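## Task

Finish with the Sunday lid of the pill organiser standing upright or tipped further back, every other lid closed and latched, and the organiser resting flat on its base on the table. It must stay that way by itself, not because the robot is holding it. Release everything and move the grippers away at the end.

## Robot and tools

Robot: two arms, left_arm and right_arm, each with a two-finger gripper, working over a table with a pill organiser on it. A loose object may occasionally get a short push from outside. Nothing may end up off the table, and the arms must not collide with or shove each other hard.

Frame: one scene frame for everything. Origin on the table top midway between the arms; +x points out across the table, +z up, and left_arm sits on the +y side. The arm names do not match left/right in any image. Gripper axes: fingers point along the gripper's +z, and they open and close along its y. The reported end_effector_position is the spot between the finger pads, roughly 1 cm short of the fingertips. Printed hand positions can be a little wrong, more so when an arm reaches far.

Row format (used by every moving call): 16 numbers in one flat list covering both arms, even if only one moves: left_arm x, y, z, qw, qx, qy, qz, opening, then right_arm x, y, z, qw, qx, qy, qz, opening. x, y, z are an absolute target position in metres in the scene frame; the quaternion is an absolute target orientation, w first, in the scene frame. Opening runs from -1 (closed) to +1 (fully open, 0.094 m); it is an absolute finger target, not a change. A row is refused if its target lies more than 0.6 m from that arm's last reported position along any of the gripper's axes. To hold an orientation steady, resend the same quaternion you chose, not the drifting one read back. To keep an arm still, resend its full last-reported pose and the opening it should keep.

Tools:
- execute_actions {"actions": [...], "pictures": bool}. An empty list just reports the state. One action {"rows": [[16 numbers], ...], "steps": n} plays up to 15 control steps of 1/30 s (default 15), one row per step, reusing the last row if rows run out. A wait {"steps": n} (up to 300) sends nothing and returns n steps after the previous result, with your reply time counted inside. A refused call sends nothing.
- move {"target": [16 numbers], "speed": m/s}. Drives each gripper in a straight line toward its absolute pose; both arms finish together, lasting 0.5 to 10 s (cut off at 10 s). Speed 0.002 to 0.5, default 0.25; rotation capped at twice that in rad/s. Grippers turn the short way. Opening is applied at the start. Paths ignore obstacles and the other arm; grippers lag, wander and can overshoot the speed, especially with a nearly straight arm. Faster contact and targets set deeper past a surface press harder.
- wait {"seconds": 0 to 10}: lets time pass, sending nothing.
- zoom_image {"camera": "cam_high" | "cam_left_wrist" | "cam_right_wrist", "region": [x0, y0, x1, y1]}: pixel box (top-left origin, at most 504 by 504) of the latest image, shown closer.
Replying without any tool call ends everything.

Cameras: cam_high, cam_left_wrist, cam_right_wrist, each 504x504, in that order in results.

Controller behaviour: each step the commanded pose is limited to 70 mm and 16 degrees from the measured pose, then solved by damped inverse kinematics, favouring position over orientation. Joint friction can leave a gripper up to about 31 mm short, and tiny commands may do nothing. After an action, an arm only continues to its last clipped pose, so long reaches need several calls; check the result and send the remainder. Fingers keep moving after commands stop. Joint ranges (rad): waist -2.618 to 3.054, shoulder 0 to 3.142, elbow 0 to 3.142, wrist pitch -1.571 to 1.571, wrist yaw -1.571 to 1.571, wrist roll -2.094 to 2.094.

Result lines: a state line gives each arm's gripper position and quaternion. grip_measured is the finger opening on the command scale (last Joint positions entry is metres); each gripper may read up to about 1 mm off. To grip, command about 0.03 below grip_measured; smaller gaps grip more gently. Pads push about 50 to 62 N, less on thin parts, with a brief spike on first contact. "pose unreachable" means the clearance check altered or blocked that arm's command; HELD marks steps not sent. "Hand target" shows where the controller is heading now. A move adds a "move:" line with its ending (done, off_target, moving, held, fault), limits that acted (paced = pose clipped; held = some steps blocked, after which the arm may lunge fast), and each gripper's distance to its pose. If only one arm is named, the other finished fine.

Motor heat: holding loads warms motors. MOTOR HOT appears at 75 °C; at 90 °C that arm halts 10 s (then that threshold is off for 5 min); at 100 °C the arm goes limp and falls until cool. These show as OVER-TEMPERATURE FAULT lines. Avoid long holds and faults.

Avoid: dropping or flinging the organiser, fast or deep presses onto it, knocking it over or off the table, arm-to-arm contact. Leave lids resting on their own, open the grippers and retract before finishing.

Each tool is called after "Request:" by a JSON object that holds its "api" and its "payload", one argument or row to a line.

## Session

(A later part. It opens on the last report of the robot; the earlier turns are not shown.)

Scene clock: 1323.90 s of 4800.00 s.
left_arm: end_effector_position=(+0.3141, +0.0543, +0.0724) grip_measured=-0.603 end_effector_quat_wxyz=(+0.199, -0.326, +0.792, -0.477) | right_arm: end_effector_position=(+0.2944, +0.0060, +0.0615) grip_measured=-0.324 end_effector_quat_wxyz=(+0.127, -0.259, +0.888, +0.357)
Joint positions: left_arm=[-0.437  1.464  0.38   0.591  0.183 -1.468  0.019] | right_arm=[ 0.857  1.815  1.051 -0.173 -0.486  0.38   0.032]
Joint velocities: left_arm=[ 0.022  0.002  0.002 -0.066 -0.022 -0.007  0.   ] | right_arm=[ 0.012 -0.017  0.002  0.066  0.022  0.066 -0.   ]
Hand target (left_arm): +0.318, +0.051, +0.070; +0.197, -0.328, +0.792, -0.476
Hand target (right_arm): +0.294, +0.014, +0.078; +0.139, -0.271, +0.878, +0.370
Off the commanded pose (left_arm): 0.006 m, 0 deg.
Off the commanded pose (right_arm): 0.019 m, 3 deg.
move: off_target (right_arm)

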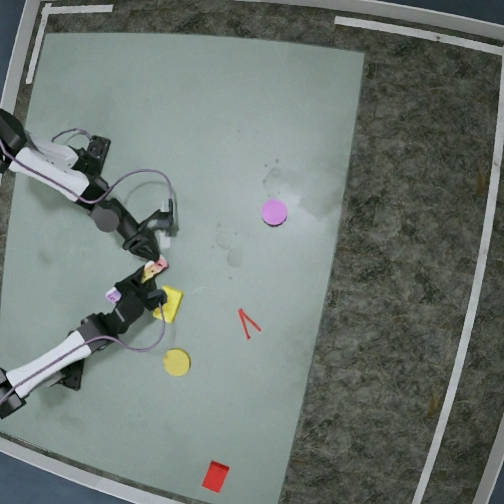

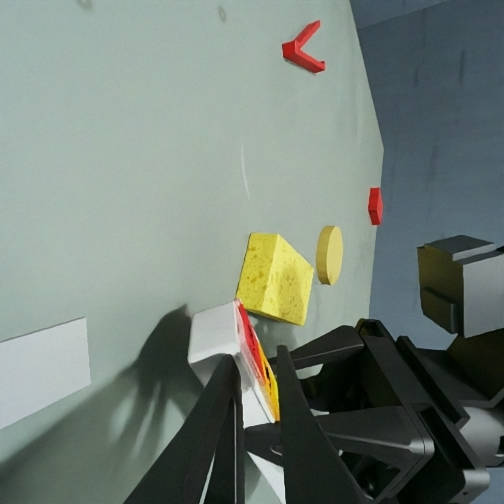

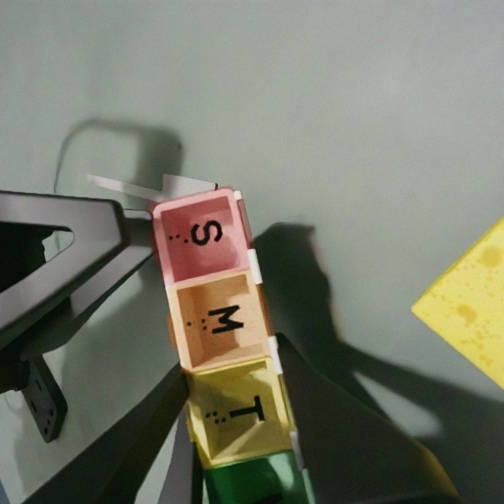

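Request:
{"api": "move", "payload": {
  "target": [0.320,0.049,0.075,0.197,-0.328,0.792,-0.476,-0.6,0.295,0.015,0.078,0.139,-0.271,0.878,0.370,-0.4],
  "speed": 0.025
}}

Request:
{"api": "zoom_image", "payload": {
  "camera": "cam_left_wrist",
  "region": [170,270,330,430]
}}

Scene clock: 1329.93 s of 4800.00 s.
left_arm: end_effector_position=(+0.3190, +0.0512, +0.0798) grip_measured=-0.602 end_effector_quat_wxyz=(+0.204, -0.323, +0.788, -0.484) | right_arm: end_effector_position=(+0.2942, +0.0060, +0.0614) grip_measured=-0.324 end_effector_quat_wxyz=(+0.126, -0.259, +0.889, +0.357)
Joint positions: left_arm=[-0.437  1.464  0.4    0.59   0.183 -1.468  0.019] | right_arm=[ 0.858  1.815  1.051 -0.175 -0.486  0.38   0.032]
Joint velocities: left_arm=[ 0.002  0.007 -0.012 -0.037 -0.007  0.081 -0.   ] | right_arm=[ 0.002  0.002  0.002  0.051  0.051  0.051 -0.   ]
Hand target (left_arm): +0.320, +0.049, +0.075; +0.197, -0.328, +0.792, -0.476
Hand target (right_arm): +0.294, +0.014, +0.078; +0.139, -0.271, +0.878, +0.370
Off the commanded pose (left_arm): 0.005 m, 1 deg.
Off the commanded pose (right_arm): 0.019 m, 3 deg.
After step 90, 1.80 s passed at rest.
move: off_target (right_arm)

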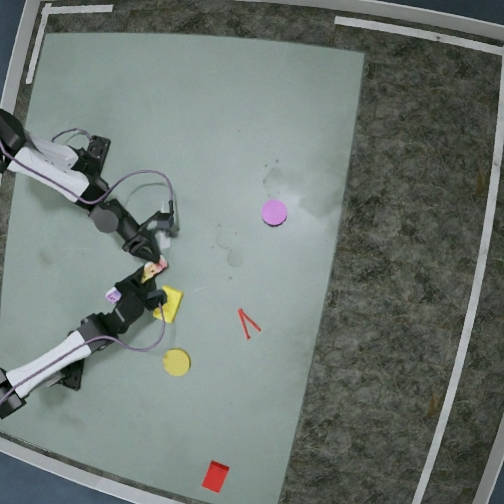

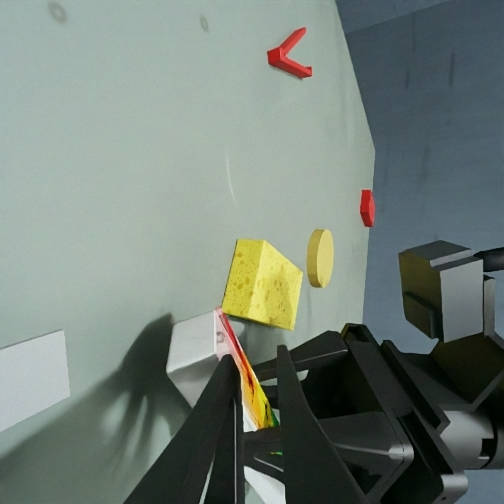

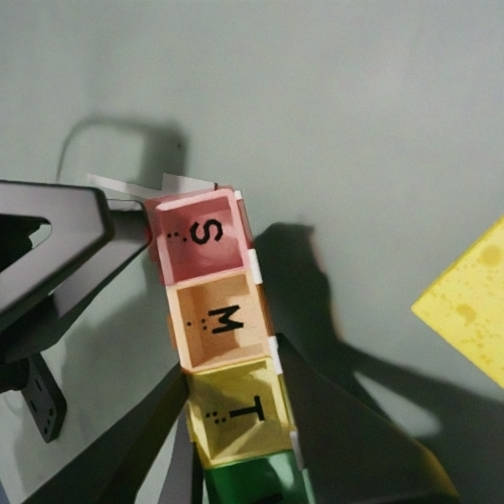

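Region (170, 270, 330, 430) of cam_left_wrist's 504x504 image, scaled by 3.150, with more detail than that image has.

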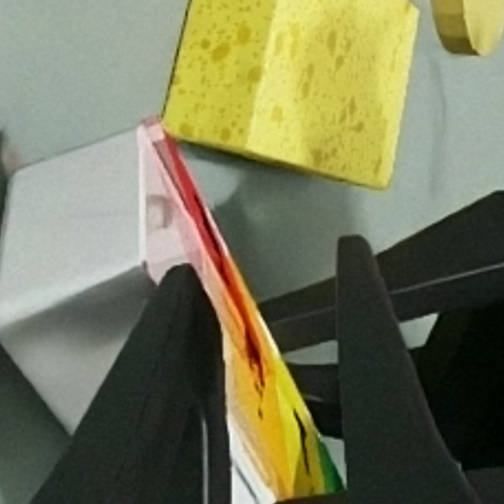

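Request:
{"api": "move", "payload": {
  "target": [0.331,0.039,0.087,0.197,-0.328,0.792,-0.476,-0.6,0.295,0.015,0.078,0.139,-0.271,0.878,0.370,-0.4],
  "speed": 0.02
}}

Request:
{"api": "zoom_image", "payload": {
  "camera": "cam_left_wrist",
  "region": [150,250,350,450]
}}

Scene clock: 1337.67 s of 4800.00 s.
left_arm: end_effector_position=(+0.3324, +0.0428, +0.0978) grip_measured=-0.602 end_effector_quat_wxyz=(+0.209, -0.321, +0.783, -0.491) | right_arm: end_effector_position=(+0.2942, +0.0060, +0.0614) grip_measured=-0.324 end_effector_quat_wxyz=(+0.126, -0.259, +0.889, +0.357)
Joint positions: left_arm=[-0.437  1.464  0.475  0.536  0.181 -1.47   0.019] | right_arm=[ 0.858  1.815  1.051 -0.175 -0.486  0.38   0.032]
Joint velocities: left_arm=[ 0.002 -0.012 -0.002 -0.095  0.022  0.007  0.   ] | right_arm=[-0.002 -0.007 -0.002  0.022  0.007 -0.037 -0.   ]
Hand target (left_arm): +0.331, +0.040, +0.087; +0.197, -0.328, +0.792, -0.476
Hand target (right_arm): +0.295, +0.014, +0.078; +0.139, -0.271, +0.878, +0.370
Off the commanded pose (left_arm): 0.011 m, 3 deg.
Off the commanded pose (right_arm): 0.019 m, 3 deg.
After step 90, 3.30 s passed at rest.
move: off_target (left_arm, right_arm)

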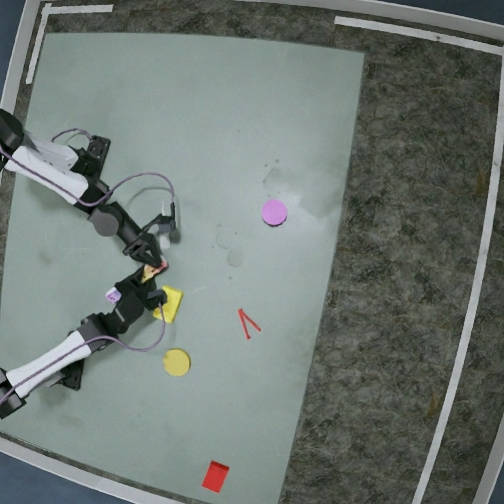

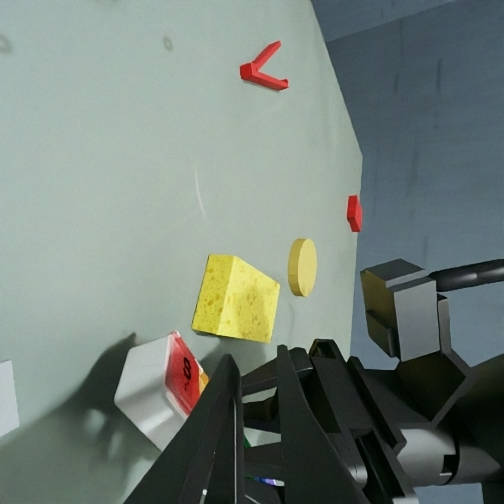

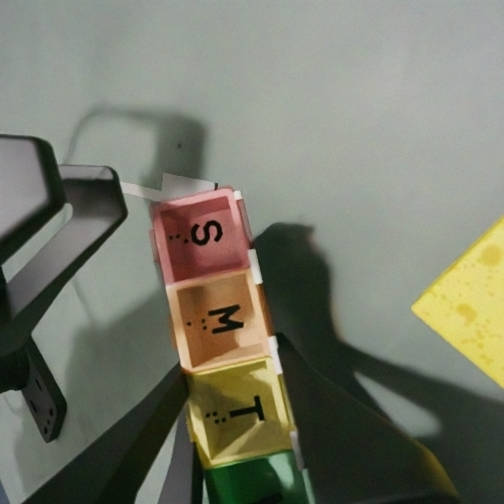

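Region (150, 250, 350, 450) of cam_left_wrist's 504x504 image, scaled by 2.520, with more detail than that image has.

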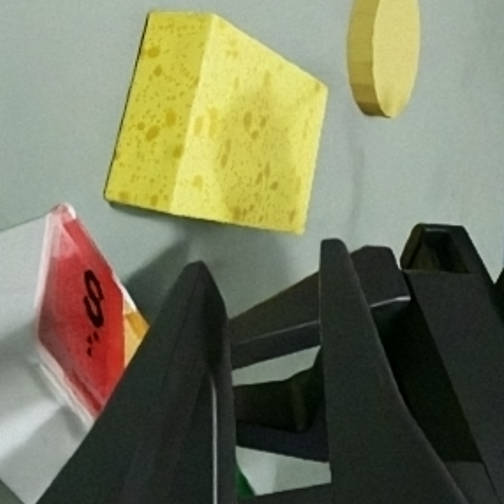

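Request:
{"api": "move", "payload": {
  "target": [0.27,0.14,0.20,0.0,-0.383,0.924,0.0,-0.6,0.295,0.015,0.078,0.139,-0.271,0.878,0.370,-0.4],
  "speed": 0.15
}}

Request:
{"api": "move", "payload": {
  "target": [0.27,0.14,0.20,0.0,-0.383,0.924,0.0,-0.6,0.27,0.0,0.125,-0.083,-0.067,0.694,0.713,-0.4],
  "speed": 0.1
}}

Scene clock: 1395.90 s of 4800.00 s.
left_arm: end_effector_position=(+0.2655, +0.1358, +0.2061) grip_measured=-0.602 end_effector_quat_wxyz=(+0.010, -0.384, +0.923, -0.032) | right_arm: end_effector_position=(+0.2941, +0.0060, +0.0614) grip_measured=-0.324 end_effector_quat_wxyz=(+0.126, -0.259, +0.889, +0.357)
Joint positions: left_arm=[-0.388  1.616  1.675 -1.566  0.022 -1.318  0.019] | right_arm=[ 0.858  1.815  1.051 -0.175 -0.486  0.38   0.032]
Joint velocities: left_arm=[ 0.002 -0.012  0.002 -0.022 -0.037  0.051 -0.   ] | right_arm=[-0.002 -0.007 -0.002 -0.022  0.007 -0.007 -0.   ]
Hand target (left_arm): +0.267, +0.140, +0.204; +0.005, -0.386, +0.922, -0.017
Hand target (right_arm): +0.294, +0.014, +0.078; +0.139, -0.271, +0.878, +0.370
Off the commanded pose (left_arm): 0.009 m, 4 deg.
Off the commanded pose (right_arm): 0.019 m, 3 deg.
joint sent to its limit (left arm) — the command would take joint 4 (wrist pitch) past its lower limit, so that joint was sent only as far as its limit.
After step 90, 51.03 s passed at rest.
move: off_target (left_arm, right_arm)

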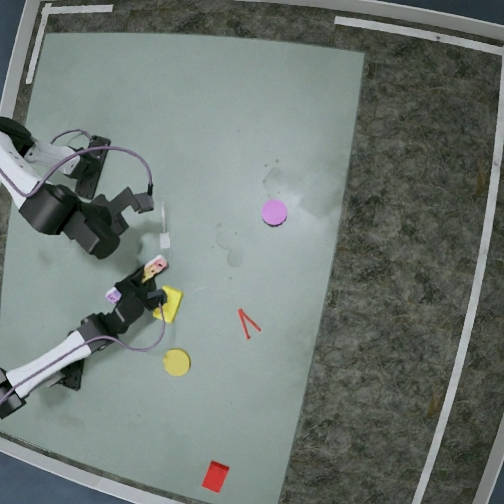

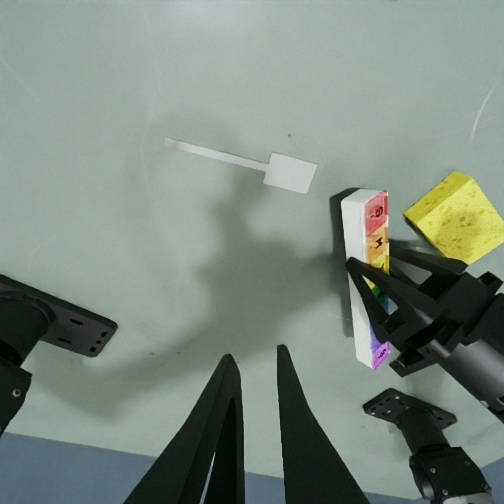

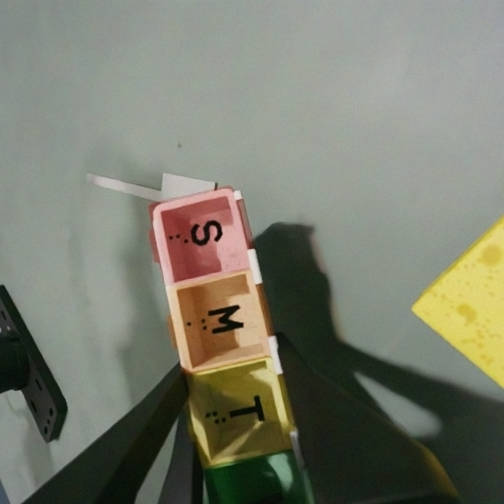

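Scene clock: 1401.60 s of 4800.00 s.
left_arm: end_effector_position=(+0.2662, +0.1379, +0.2060) grip_measured=-0.602 end_effector_quat_wxyz=(+0.015, -0.382, +0.923, -0.027) | right_arm: end_effector_position=(+0.2680, +0.0013, +0.1264) grip_measured=-0.325 end_effector_quat_wxyz=(-0.085, -0.071, +0.695, +0.710)
Joint positions: left_arm=[-0.388  1.616  1.675 -1.568  0.009 -1.314  0.019] | right_arm=[ 0.704  2.063  0.692  1.43  -1.16   1.642  0.032]
Joint velocities: left_arm=[ 0.012  0.017  0.002 -0.007  0.037 -0.081 -0.   ] | right_arm=[-0.002  0.007 -0.002  0.081 -0.007  0.051  0.   ]
Hand target (left_arm): +0.270, +0.140, +0.200; +0.006, -0.383, +0.924, -0.009
Hand target (right_arm): +0.267, -0.003, +0.124; -0.087, -0.067, +0.694, +0.711
Off the commanded pose (left_arm): 0.007 m, 4 deg.
Off the commanded pose (right_arm): 0.003 m, 1 deg.
joint sent to its limit (left arm) — the command would take joint 4 (wrist pitch) past its lower limit, so that joint was sent only as far as its limit.
move: off_target (left_arm)

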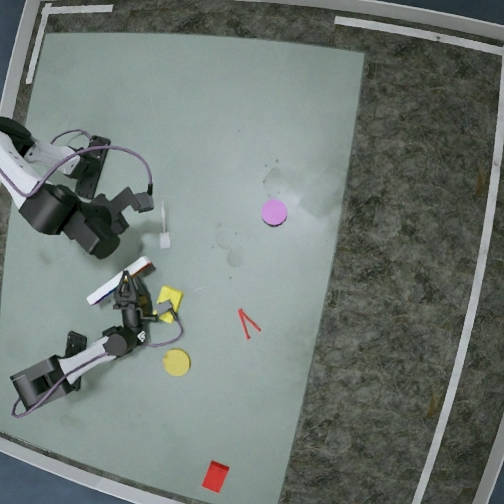

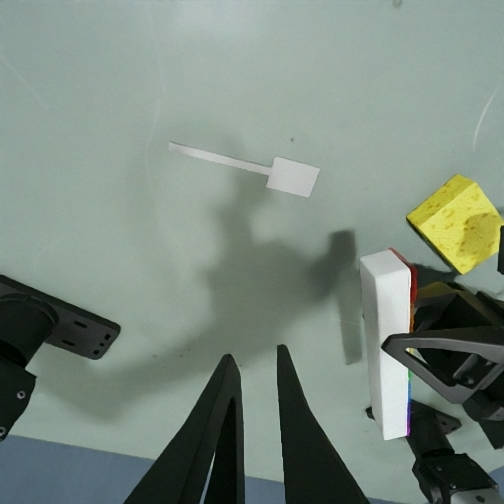

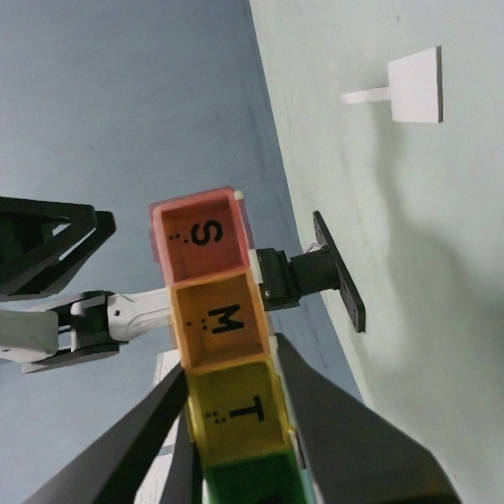

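Request:
{"api": "move", "payload": {
  "target": [0.304,0.034,0.165,0.0,-0.383,0.924,0.0,-0.6,0.27,0.0,0.10,-0.083,-0.067,0.694,0.713,-0.4],
  "speed": 0.1
}}

Scene clock: 1410.03 s of 4800.00 s.
left_arm: end_effector_position=(+0.3069, +0.0363, +0.1717) grip_measured=-0.602 end_effector_quat_wxyz=(+0.004, -0.382, +0.924, -0.014) | right_arm: end_effector_position=(+0.2672, +0.0008, +0.0971) grip_measured=-0.325 end_effector_quat_wxyz=(-0.091, -0.065, +0.698, +0.707)
Joint positions: left_arm=[-0.568  2.     2.016 -1.558  0.006 -1.493  0.019] | right_arm=[ 0.704  2.179  0.692  1.531 -1.16   1.647  0.032]
Joint velocities: left_arm=[-0.002 -0.002  0.012 -0.037 -0.007 -0.022 -0.   ] | right_arm=[ 0.002  0.002 -0.007  0.051 -0.022  0.037 -0.   ]
Hand target (left_arm): +0.305, +0.035, +0.167; +0.001, -0.383, +0.924, +0.001
Hand target (right_arm): +0.270, +0.000, +0.100; -0.083, -0.067, +0.694, +0.712
Off the commanded pose (left_arm): 0.008 m, 2 deg.
Off the commanded pose (right_arm): 0.004 m, 1 deg.
After step 90, 3.90 s passed at rest.
move: done

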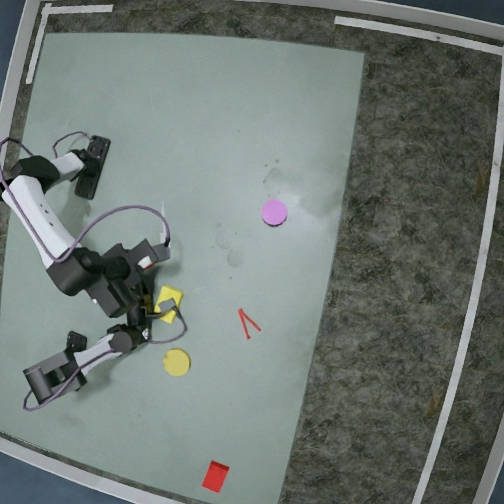

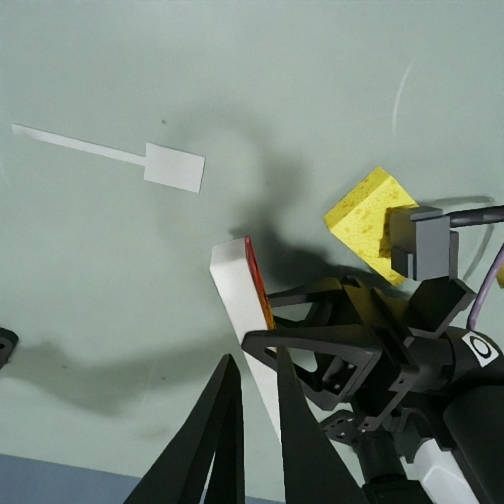

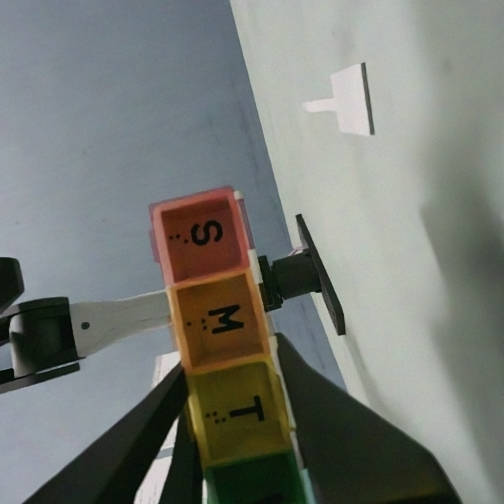

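Request:
{"api": "move", "payload": {
  "target": [0.307,0.032,0.135,0.0,-0.383,0.924,0.0,-0.6,0.27,0.0,0.10,-0.083,-0.067,0.694,0.713,-0.4],
  "speed": 0.04
}}

Request:
{"api": "zoom_image", "payload": {
  "camera": "cam_left_wrist",
  "region": [150,230,350,430]
}}

Scene clock: 1425.40 s of 4800.00 s.
left_arm: end_effector_position=(+0.3097, +0.0339, +0.1465) grip_measured=-0.602 end_effector_quat_wxyz=(+0.002, -0.385, +0.923, -0.011) | right_arm: end_effector_position=(+0.2672, +0.0007, +0.0978) grip_measured=-0.325 end_effector_quat_wxyz=(-0.090, -0.066, +0.697, +0.708)
Joint positions: left_arm=[-0.568  2.     1.913 -1.463  0.006 -1.498  0.019] | right_arm=[ 0.704  2.179  0.692  1.536 -1.16   1.647  0.032]
Joint velocities: left_arm=[ 0.002  0.002  0.002 -0.066  0.007 -0.022 -0.001] | right_arm=[-0.017  0.007 -0.007  0.051  0.022 -0.007  0.   ]
Hand target (left_arm): +0.307, +0.032, +0.135; -0.000, -0.383, +0.924, +0.000
Hand target (right_arm): +0.270, -0.000, +0.100; -0.083, -0.067, +0.694, +0.712
Off the commanded pose (left_arm): 0.012 m, 1 deg.
Off the commanded pose (right_arm): 0.004 m, 1 deg.
After step 90, 11.07 s passed at rest.
move: off_target (left_arm)

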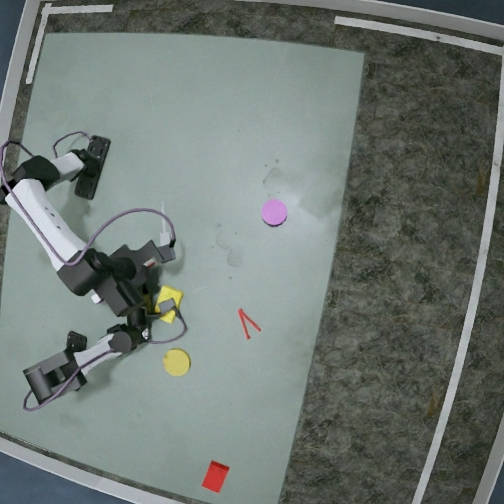

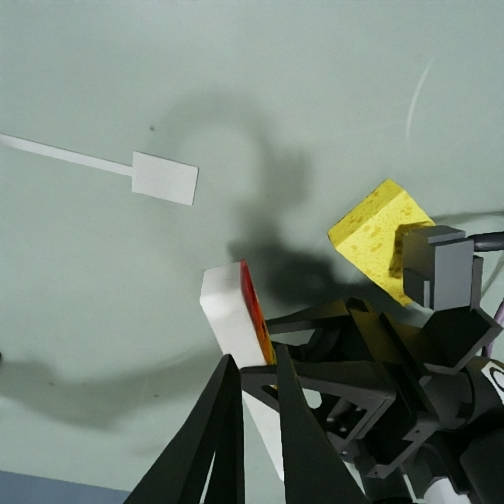

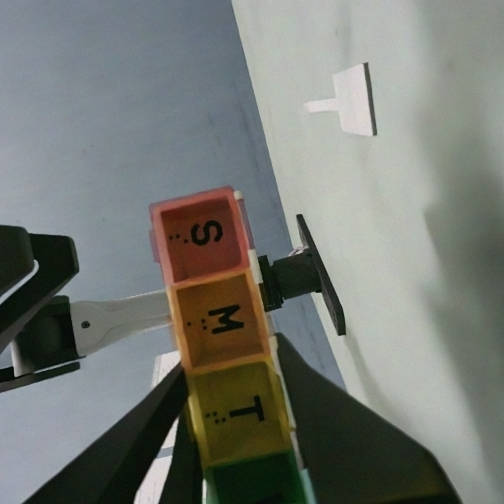

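Region (150, 230, 350, 430) of cam_left_wrist's 504x504 image, scaled by 2.520, with more detail than that image has.

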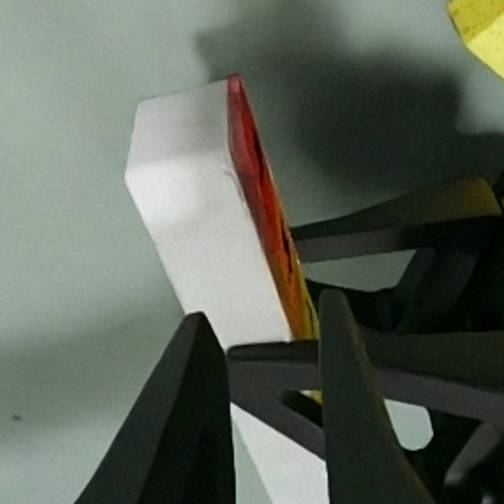

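Request:
{"api": "move", "payload": {
  "target": [0.306,0.033,0.118,0.0,-0.383,0.924,0.0,-0.6,0.27,0.0,0.10,-0.083,-0.067,0.694,0.713,-0.4],
  "speed": 0.03
}}

Request:
{"api": "zoom_image", "payload": {
  "camera": "cam_left_wrist",
  "region": [150,230,350,430]
}}

Scene clock: 1435.43 s of 4800.00 s.
left_arm: end_effector_position=(+0.3091, +0.0344, +0.1254) grip_measured=-0.602 end_effector_quat_wxyz=(-0.000, -0.385, +0.923, -0.005) | right_arm: end_effector_position=(+0.2672, +0.0007, +0.0978) grip_measured=-0.325 end_effector_quat_wxyz=(-0.090, -0.066, +0.697, +0.708)
Joint positions: left_arm=[-0.568  2.     1.83  -1.391  0.006 -1.498  0.019] | right_arm=[ 0.704  2.179  0.692  1.536 -1.16   1.647  0.032]
Joint velocities: left_arm=[-0.007 -0.002 -0.007 -0.037  0.007 -0.007  0.001] | right_arm=[ 0.007  0.002  0.002  0.022 -0.081 -0.051 -0.003]
Hand target (left_arm): +0.306, +0.033, +0.118; -0.000, -0.383, +0.924, +0.000
Hand target (right_arm): +0.270, -0.000, +0.100; -0.083, -0.067, +0.694, +0.712
Off the commanded pose (left_arm): 0.008 m, 1 deg.
Off the commanded pose (right_arm): 0.004 m, 1 deg.
After step 90, 5.80 s passed at rest.
move: done

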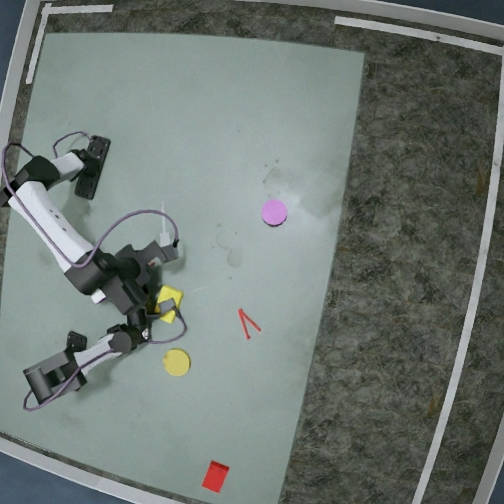

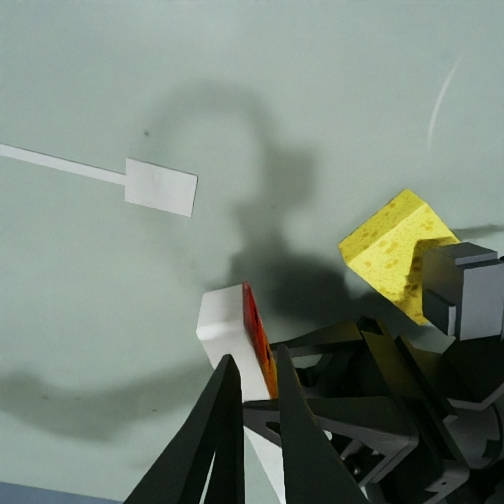

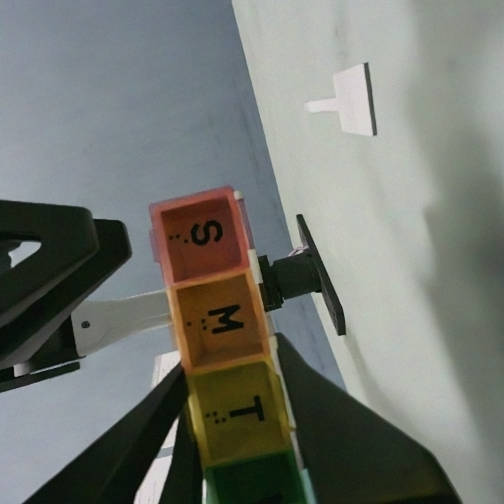

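Region (150, 230, 350, 430) of cam_left_wrist's 504x504 image, scaled by 2.520, with more detail than that image has.

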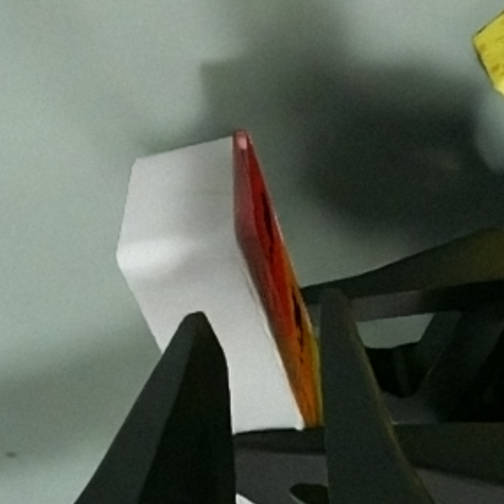

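Request:
{"api": "move", "payload": {
  "target": [0.311,0.026,0.119,0.0,-0.383,0.924,0.0,-0.6,0.27,0.0,0.10,-0.083,-0.067,0.694,0.713,-0.4],
  "speed": 0.03
}}

Request:
{"api": "zoom_image", "payload": {
  "camera": "cam_left_wrist",
  "region": [150,230,350,430]
}}

Scene clock: 1447.23 s of 4800.00 s.
left_arm: end_effector_position=(+0.3104, +0.0304, +0.1270) grip_measured=-0.602 end_effector_quat_wxyz=(+0.002, -0.384, +0.923, -0.010) | right_arm: end_effector_position=(+0.2672, +0.0007, +0.0978) grip_measured=-0.325 end_effector_quat_wxyz=(-0.090, -0.066, +0.697, +0.708)
Joint positions: left_arm=[-0.573  2.004  1.842 -1.388  0.006 -1.502  0.019] | right_arm=[ 0.704  2.179  0.692  1.536 -1.16   1.647  0.032]
Joint velocities: left_arm=[-0.012  0.002 -0.002 -0.022 -0.037 -0.022 -0.001] | right_arm=[-0.002 -0.007  0.012 -0.007  0.037 -0.007 -0.   ]
Hand target (left_arm): +0.311, +0.026, +0.119; +0.000, -0.383, +0.924, -0.000
Hand target (right_arm): +0.270, -0.000, +0.100; -0.083, -0.067, +0.694, +0.712
Off the commanded pose (left_arm): 0.009 m, 1 deg.
Off the commanded pose (right_arm): 0.004 m, 1 deg.
After step 90, 8.03 s passed at rest.
move: done

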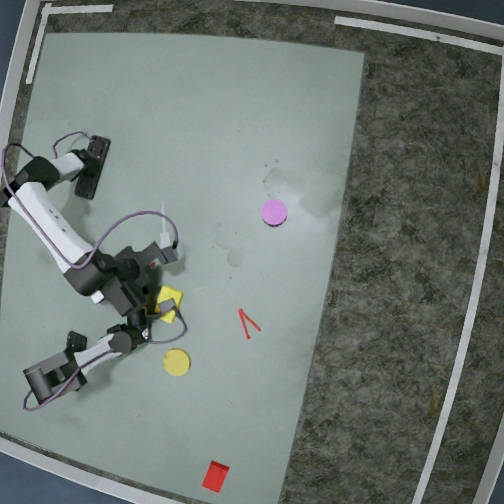

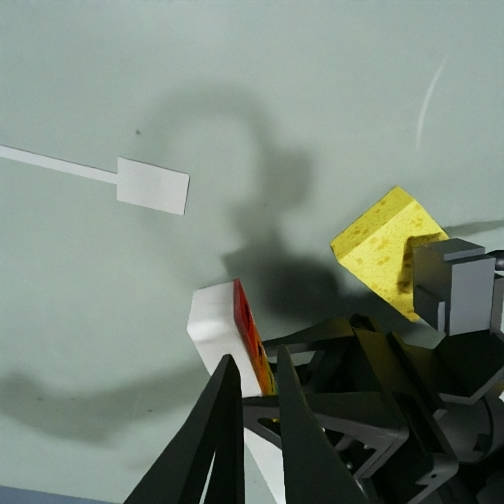

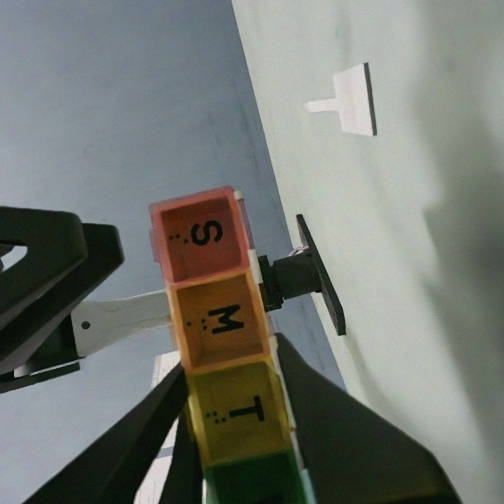

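Region (150, 230, 350, 430) of cam_left_wrist's 504x504 image, scaled by 2.520, with more detail than that image has.

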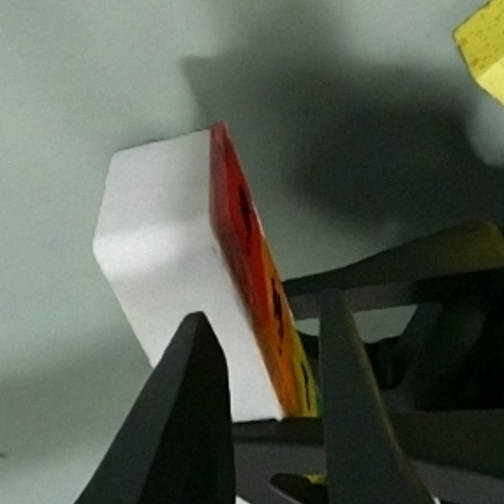

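Request:
{"api": "move", "payload": {
  "target": [0.316,0.024,0.117,0.0,-0.383,0.924,0.0,-0.6,0.27,0.0,0.10,-0.083,-0.067,0.694,0.713,-0.4],
  "speed": 0.03
}}

Request:
{"api": "zoom_image", "payload": {
  "camera": "cam_left_wrist",
  "region": [150,230,350,430]
}}

Scene clock: 1455.43 s of 4800.00 s.
left_arm: end_effector_position=(+0.3147, +0.0267, +0.1241) grip_measured=-0.602 end_effector_quat_wxyz=(+0.002, -0.384, +0.923, -0.010) | right_arm: end_effector_position=(+0.2672, +0.0007, +0.0978) grip_measured=-0.325 end_effector_quat_wxyz=(-0.090, -0.066, +0.697, +0.708)
Joint positions: left_arm=[-0.573  2.028  1.866 -1.389  0.006 -1.502  0.019] | right_arm=[ 0.704  2.179  0.692  1.536 -1.16   1.647  0.032]
Joint velocities: left_arm=[ 0.002  0.027  0.007  0.081  0.037  0.037 -0.001] | right_arm=[ 0.017 -0.022 -0.007  0.022  0.007 -0.022 -0.001]
Hand target (left_arm): +0.316, +0.024, +0.117; +0.000, -0.383, +0.924, -0.000
Hand target (right_arm): +0.270, -0.000, +0.100; -0.083, -0.067, +0.694, +0.712
Off the commanded pose (left_arm): 0.008 m, 1 deg.
Off the commanded pose (right_arm): 0.004 m, 1 deg.
After step 90, 4.40 s passed at rest.
move: done

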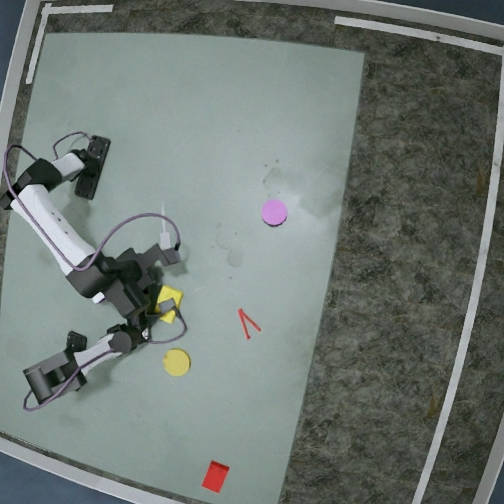

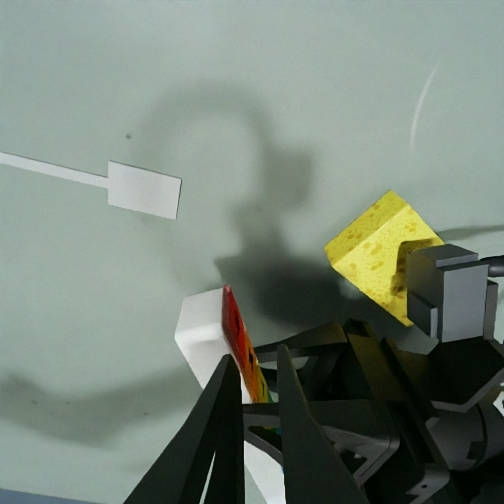

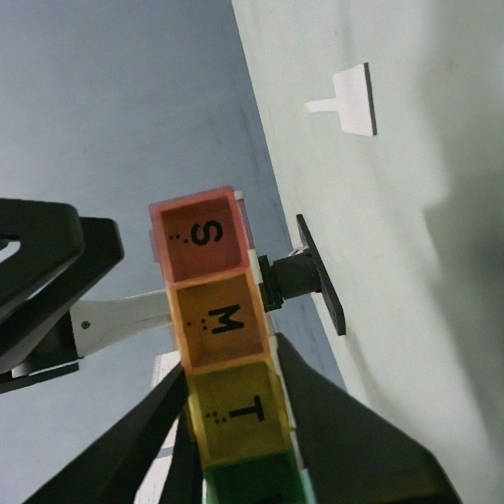

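Region (150, 230, 350, 430) of cam_left_wrist's 504x504 image, scaled by 2.520, with more detail than that image has.

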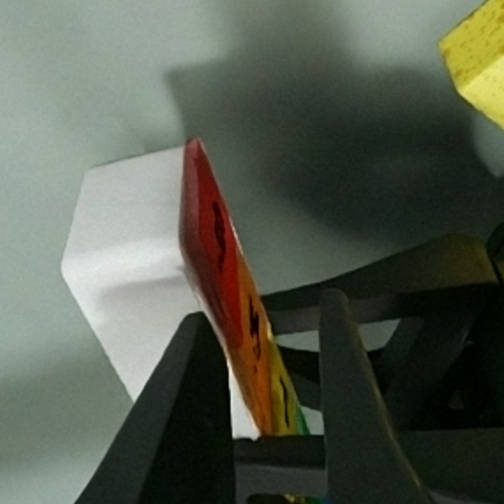

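Request:
{"api": "move", "payload": {
  "target": [0.315,0.025,0.110,0.0,-0.383,0.924,0.0,-0.42,0.27,0.0,0.10,-0.083,-0.067,0.694,0.713,-0.4],
  "speed": 0.02
}}

Request:
{"api": "zoom_image", "payload": {
  "camera": "cam_left_wrist",
  "region": [150,230,350,430]
}}

Scene clock: 1469.57 s of 4800.00 s.
left_arm: end_effector_position=(+0.3162, +0.0253, +0.1242) grip_measured=-0.422 end_effector_quat_wxyz=(+0.004, -0.384, +0.923, -0.014) | right_arm: end_effector_position=(+0.2672, +0.0007, +0.0978) grip_measured=-0.325 end_effector_quat_wxyz=(-0.090, -0.066, +0.697, +0.708)
Joint positions: left_arm=[-0.573  2.028  1.866 -1.38   0.006 -1.502  0.027] | right_arm=[ 0.704  2.179  0.692  1.536 -1.16   1.647  0.032]
Joint velocities: left_arm=[-0.002  0.007 -0.002  0.066 -0.066  0.007  0.001] | right_arm=[-0.012  0.007 -0.007 -0.037 -0.066  0.022 -0.   ]
Hand target (left_arm): +0.315, +0.025, +0.110; -0.000, -0.383, +0.924, +0.000
Hand target (right_arm): +0.270, -0.000, +0.100; -0.083, -0.067, +0.694, +0.712
Off the commanded pose (left_arm): 0.014 m, 2 deg.
Off the commanded pose (right_arm): 0.004 m, 1 deg.
After step 90, 10.20 s passed at rest.
move: off_target (left_arm)

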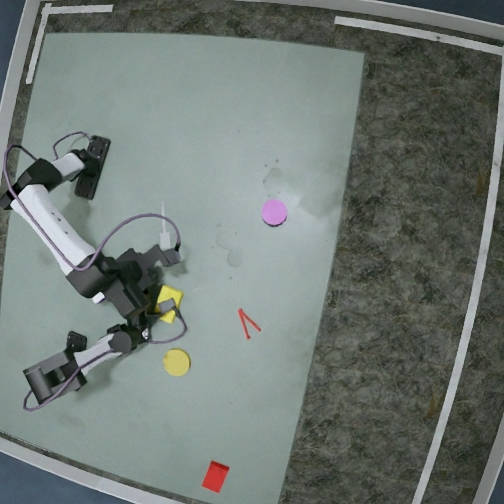

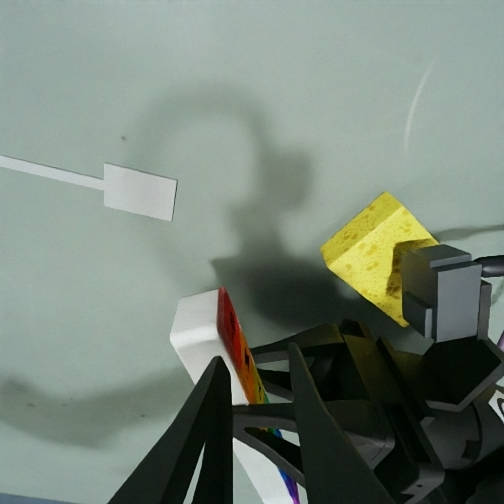

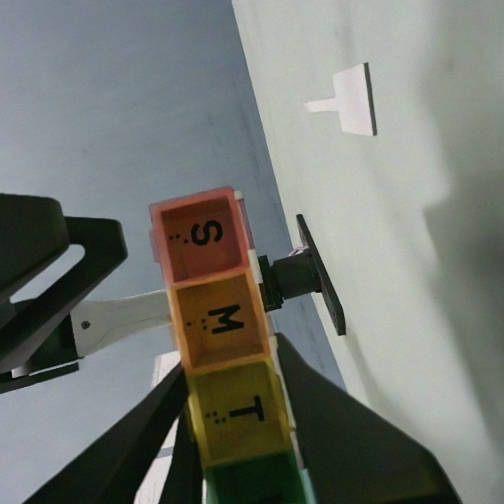

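Region (150, 230, 350, 430) of cam_left_wrist's 504x504 image, scaled by 2.520, with more detail than that image has.

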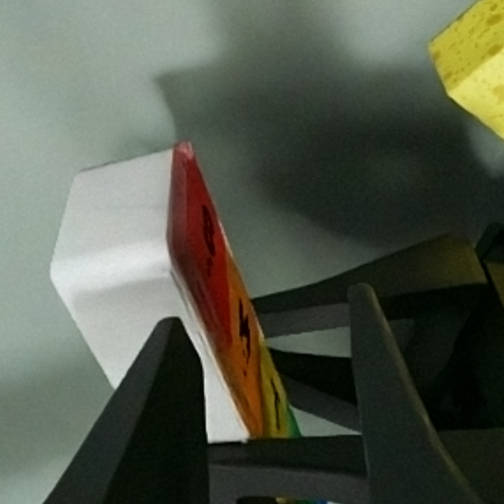

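Request:
{"api": "move", "payload": {
  "target": [0.312,0.028,0.106,0.0,-0.383,0.924,0.0,-0.42,0.27,0.0,0.10,-0.083,-0.067,0.694,0.713,-0.4],
  "speed": 0.02
}}

Request:
{"api": "zoom_image", "payload": {
  "camera": "cam_left_wrist",
  "region": [150,230,350,430]
}}

Scene clock: 1485.17 s of 4800.00 s.
left_arm: end_effector_position=(+0.3139, +0.0273, +0.1146) grip_measured=-0.422 end_effector_quat_wxyz=(+0.001, -0.384, +0.923, -0.007) | right_arm: end_effector_position=(+0.2672, +0.0007, +0.0978) grip_measured=-0.325 end_effector_quat_wxyz=(-0.090, -0.066, +0.697, +0.708)
Joint positions: left_arm=[-0.573  2.028  1.828 -1.357  0.006 -1.502  0.027] | right_arm=[ 0.704  2.179  0.692  1.536 -1.16   1.647  0.032]
Joint velocities: left_arm=[-0.002 -0.007  0.002 -0.007 -0.022 -0.081  0.001] | right_arm=[-0.017 -0.002  0.002 -0.051 -0.11   0.095  0.   ]
Hand target (left_arm): +0.312, +0.028, +0.106; -0.000, -0.383, +0.924, +0.000
Hand target (right_arm): +0.270, -0.000, +0.100; -0.083, -0.067, +0.694, +0.712
Off the commanded pose (left_arm): 0.009 m, 1 deg.
Off the commanded pose (right_arm): 0.004 m, 1 deg.
After step 90, 11.43 s passed at rest.
move: done

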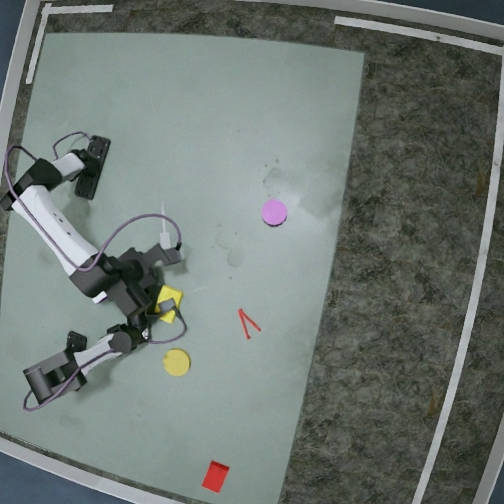

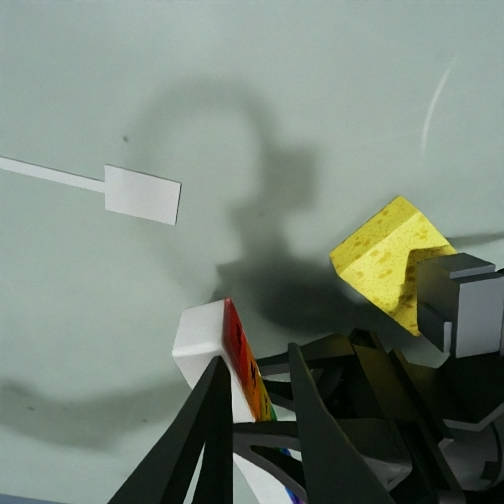

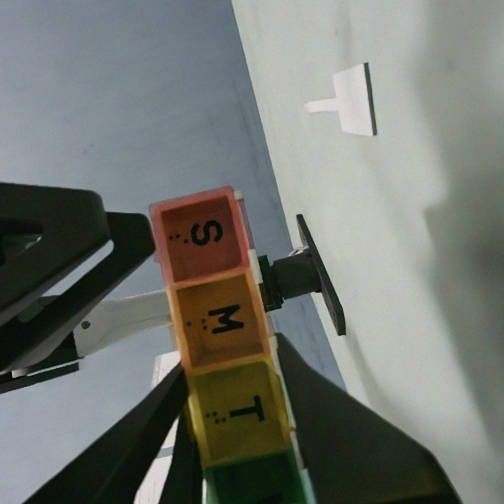

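Region (150, 230, 350, 430) of cam_left_wrist's 504x504 image, scaled by 2.520, with more detail than that image has.

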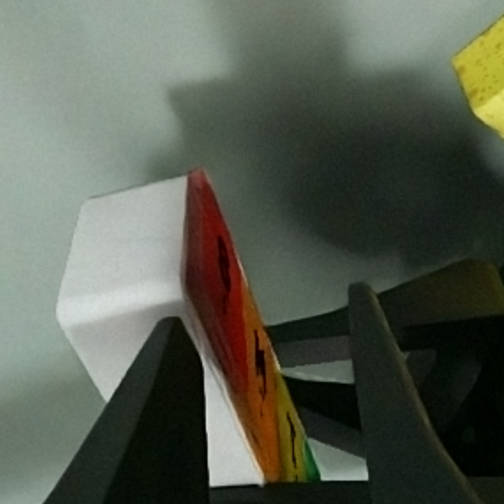

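Request:
{"api": "move", "payload": {
  "target": [0.314,0.026,0.108,0.0,-0.383,0.924,0.0,-1,0.27,0.0,0.10,-0.083,-0.067,0.694,0.713,-0.4],
  "speed": 0.02
}}

Request:
{"api": "zoom_image", "payload": {
  "camera": "cam_left_wrist",
  "region": [150,230,350,430]
}}

Scene clock: 1491.37 s of 4800.00 s.
left_arm: end_effector_position=(+0.3143, +0.0270, +0.1146) grip_measured=-0.995 end_effector_quat_wxyz=(+0.001, -0.384, +0.923, -0.008) | right_arm: end_effector_position=(+0.2672, +0.0007, +0.0978) grip_measured=-0.325 end_effector_quat_wxyz=(-0.090, -0.066, +0.697, +0.708)
Joint positions: left_arm=[-0.573  2.028  1.828 -1.355  0.006 -1.502  0.   ] | right_arm=[ 0.704  2.179  0.692  1.536 -1.16   1.647  0.032]
Joint velocities: left_arm=[ 0.002  0.012 -0.027 -0.022 -0.007 -0.022 -0.   ] | right_arm=[ 0.002 -0.012 -0.002 -0.051 -0.007 -0.007 -0.001]
Hand target (left_arm): +0.314, +0.026, +0.108; -0.000, -0.383, +0.924, +0.000
Hand target (right_arm): +0.270, -0.000, +0.100; -0.083, -0.067, +0.694, +0.712
Off the commanded pose (left_arm): 0.007 m, 1 deg.
Off the commanded pose (right_arm): 0.004 m, 1 deg.
After step 90, 2.50 s passed at rest.
move: done

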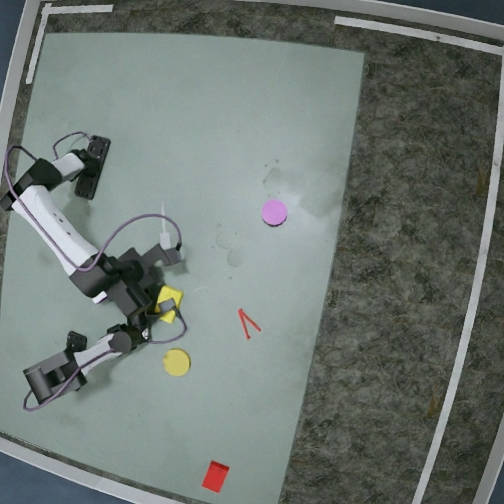

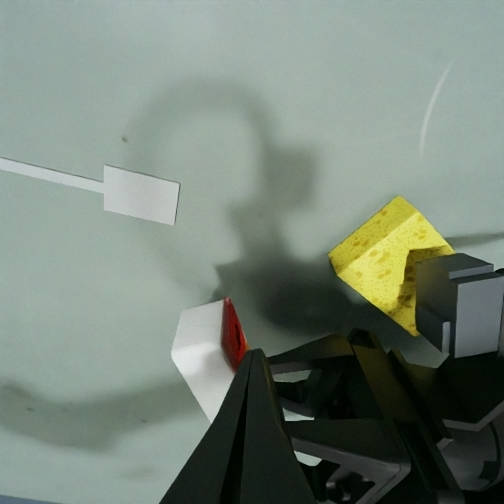

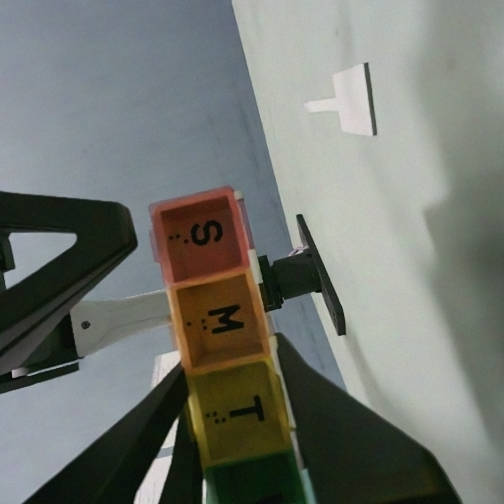

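Region (150, 230, 350, 430) of cam_left_wrist's 504x504 image, scaled by 2.520, with more detail than that image has.

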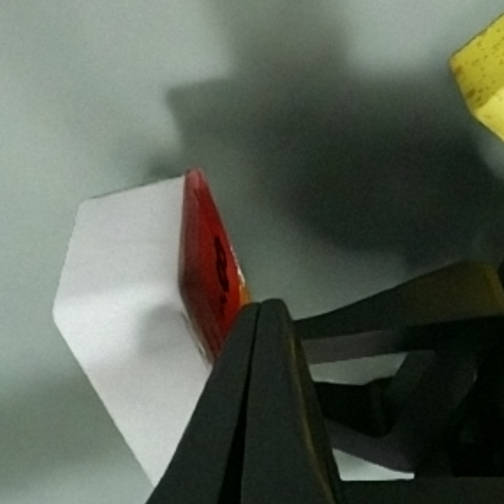

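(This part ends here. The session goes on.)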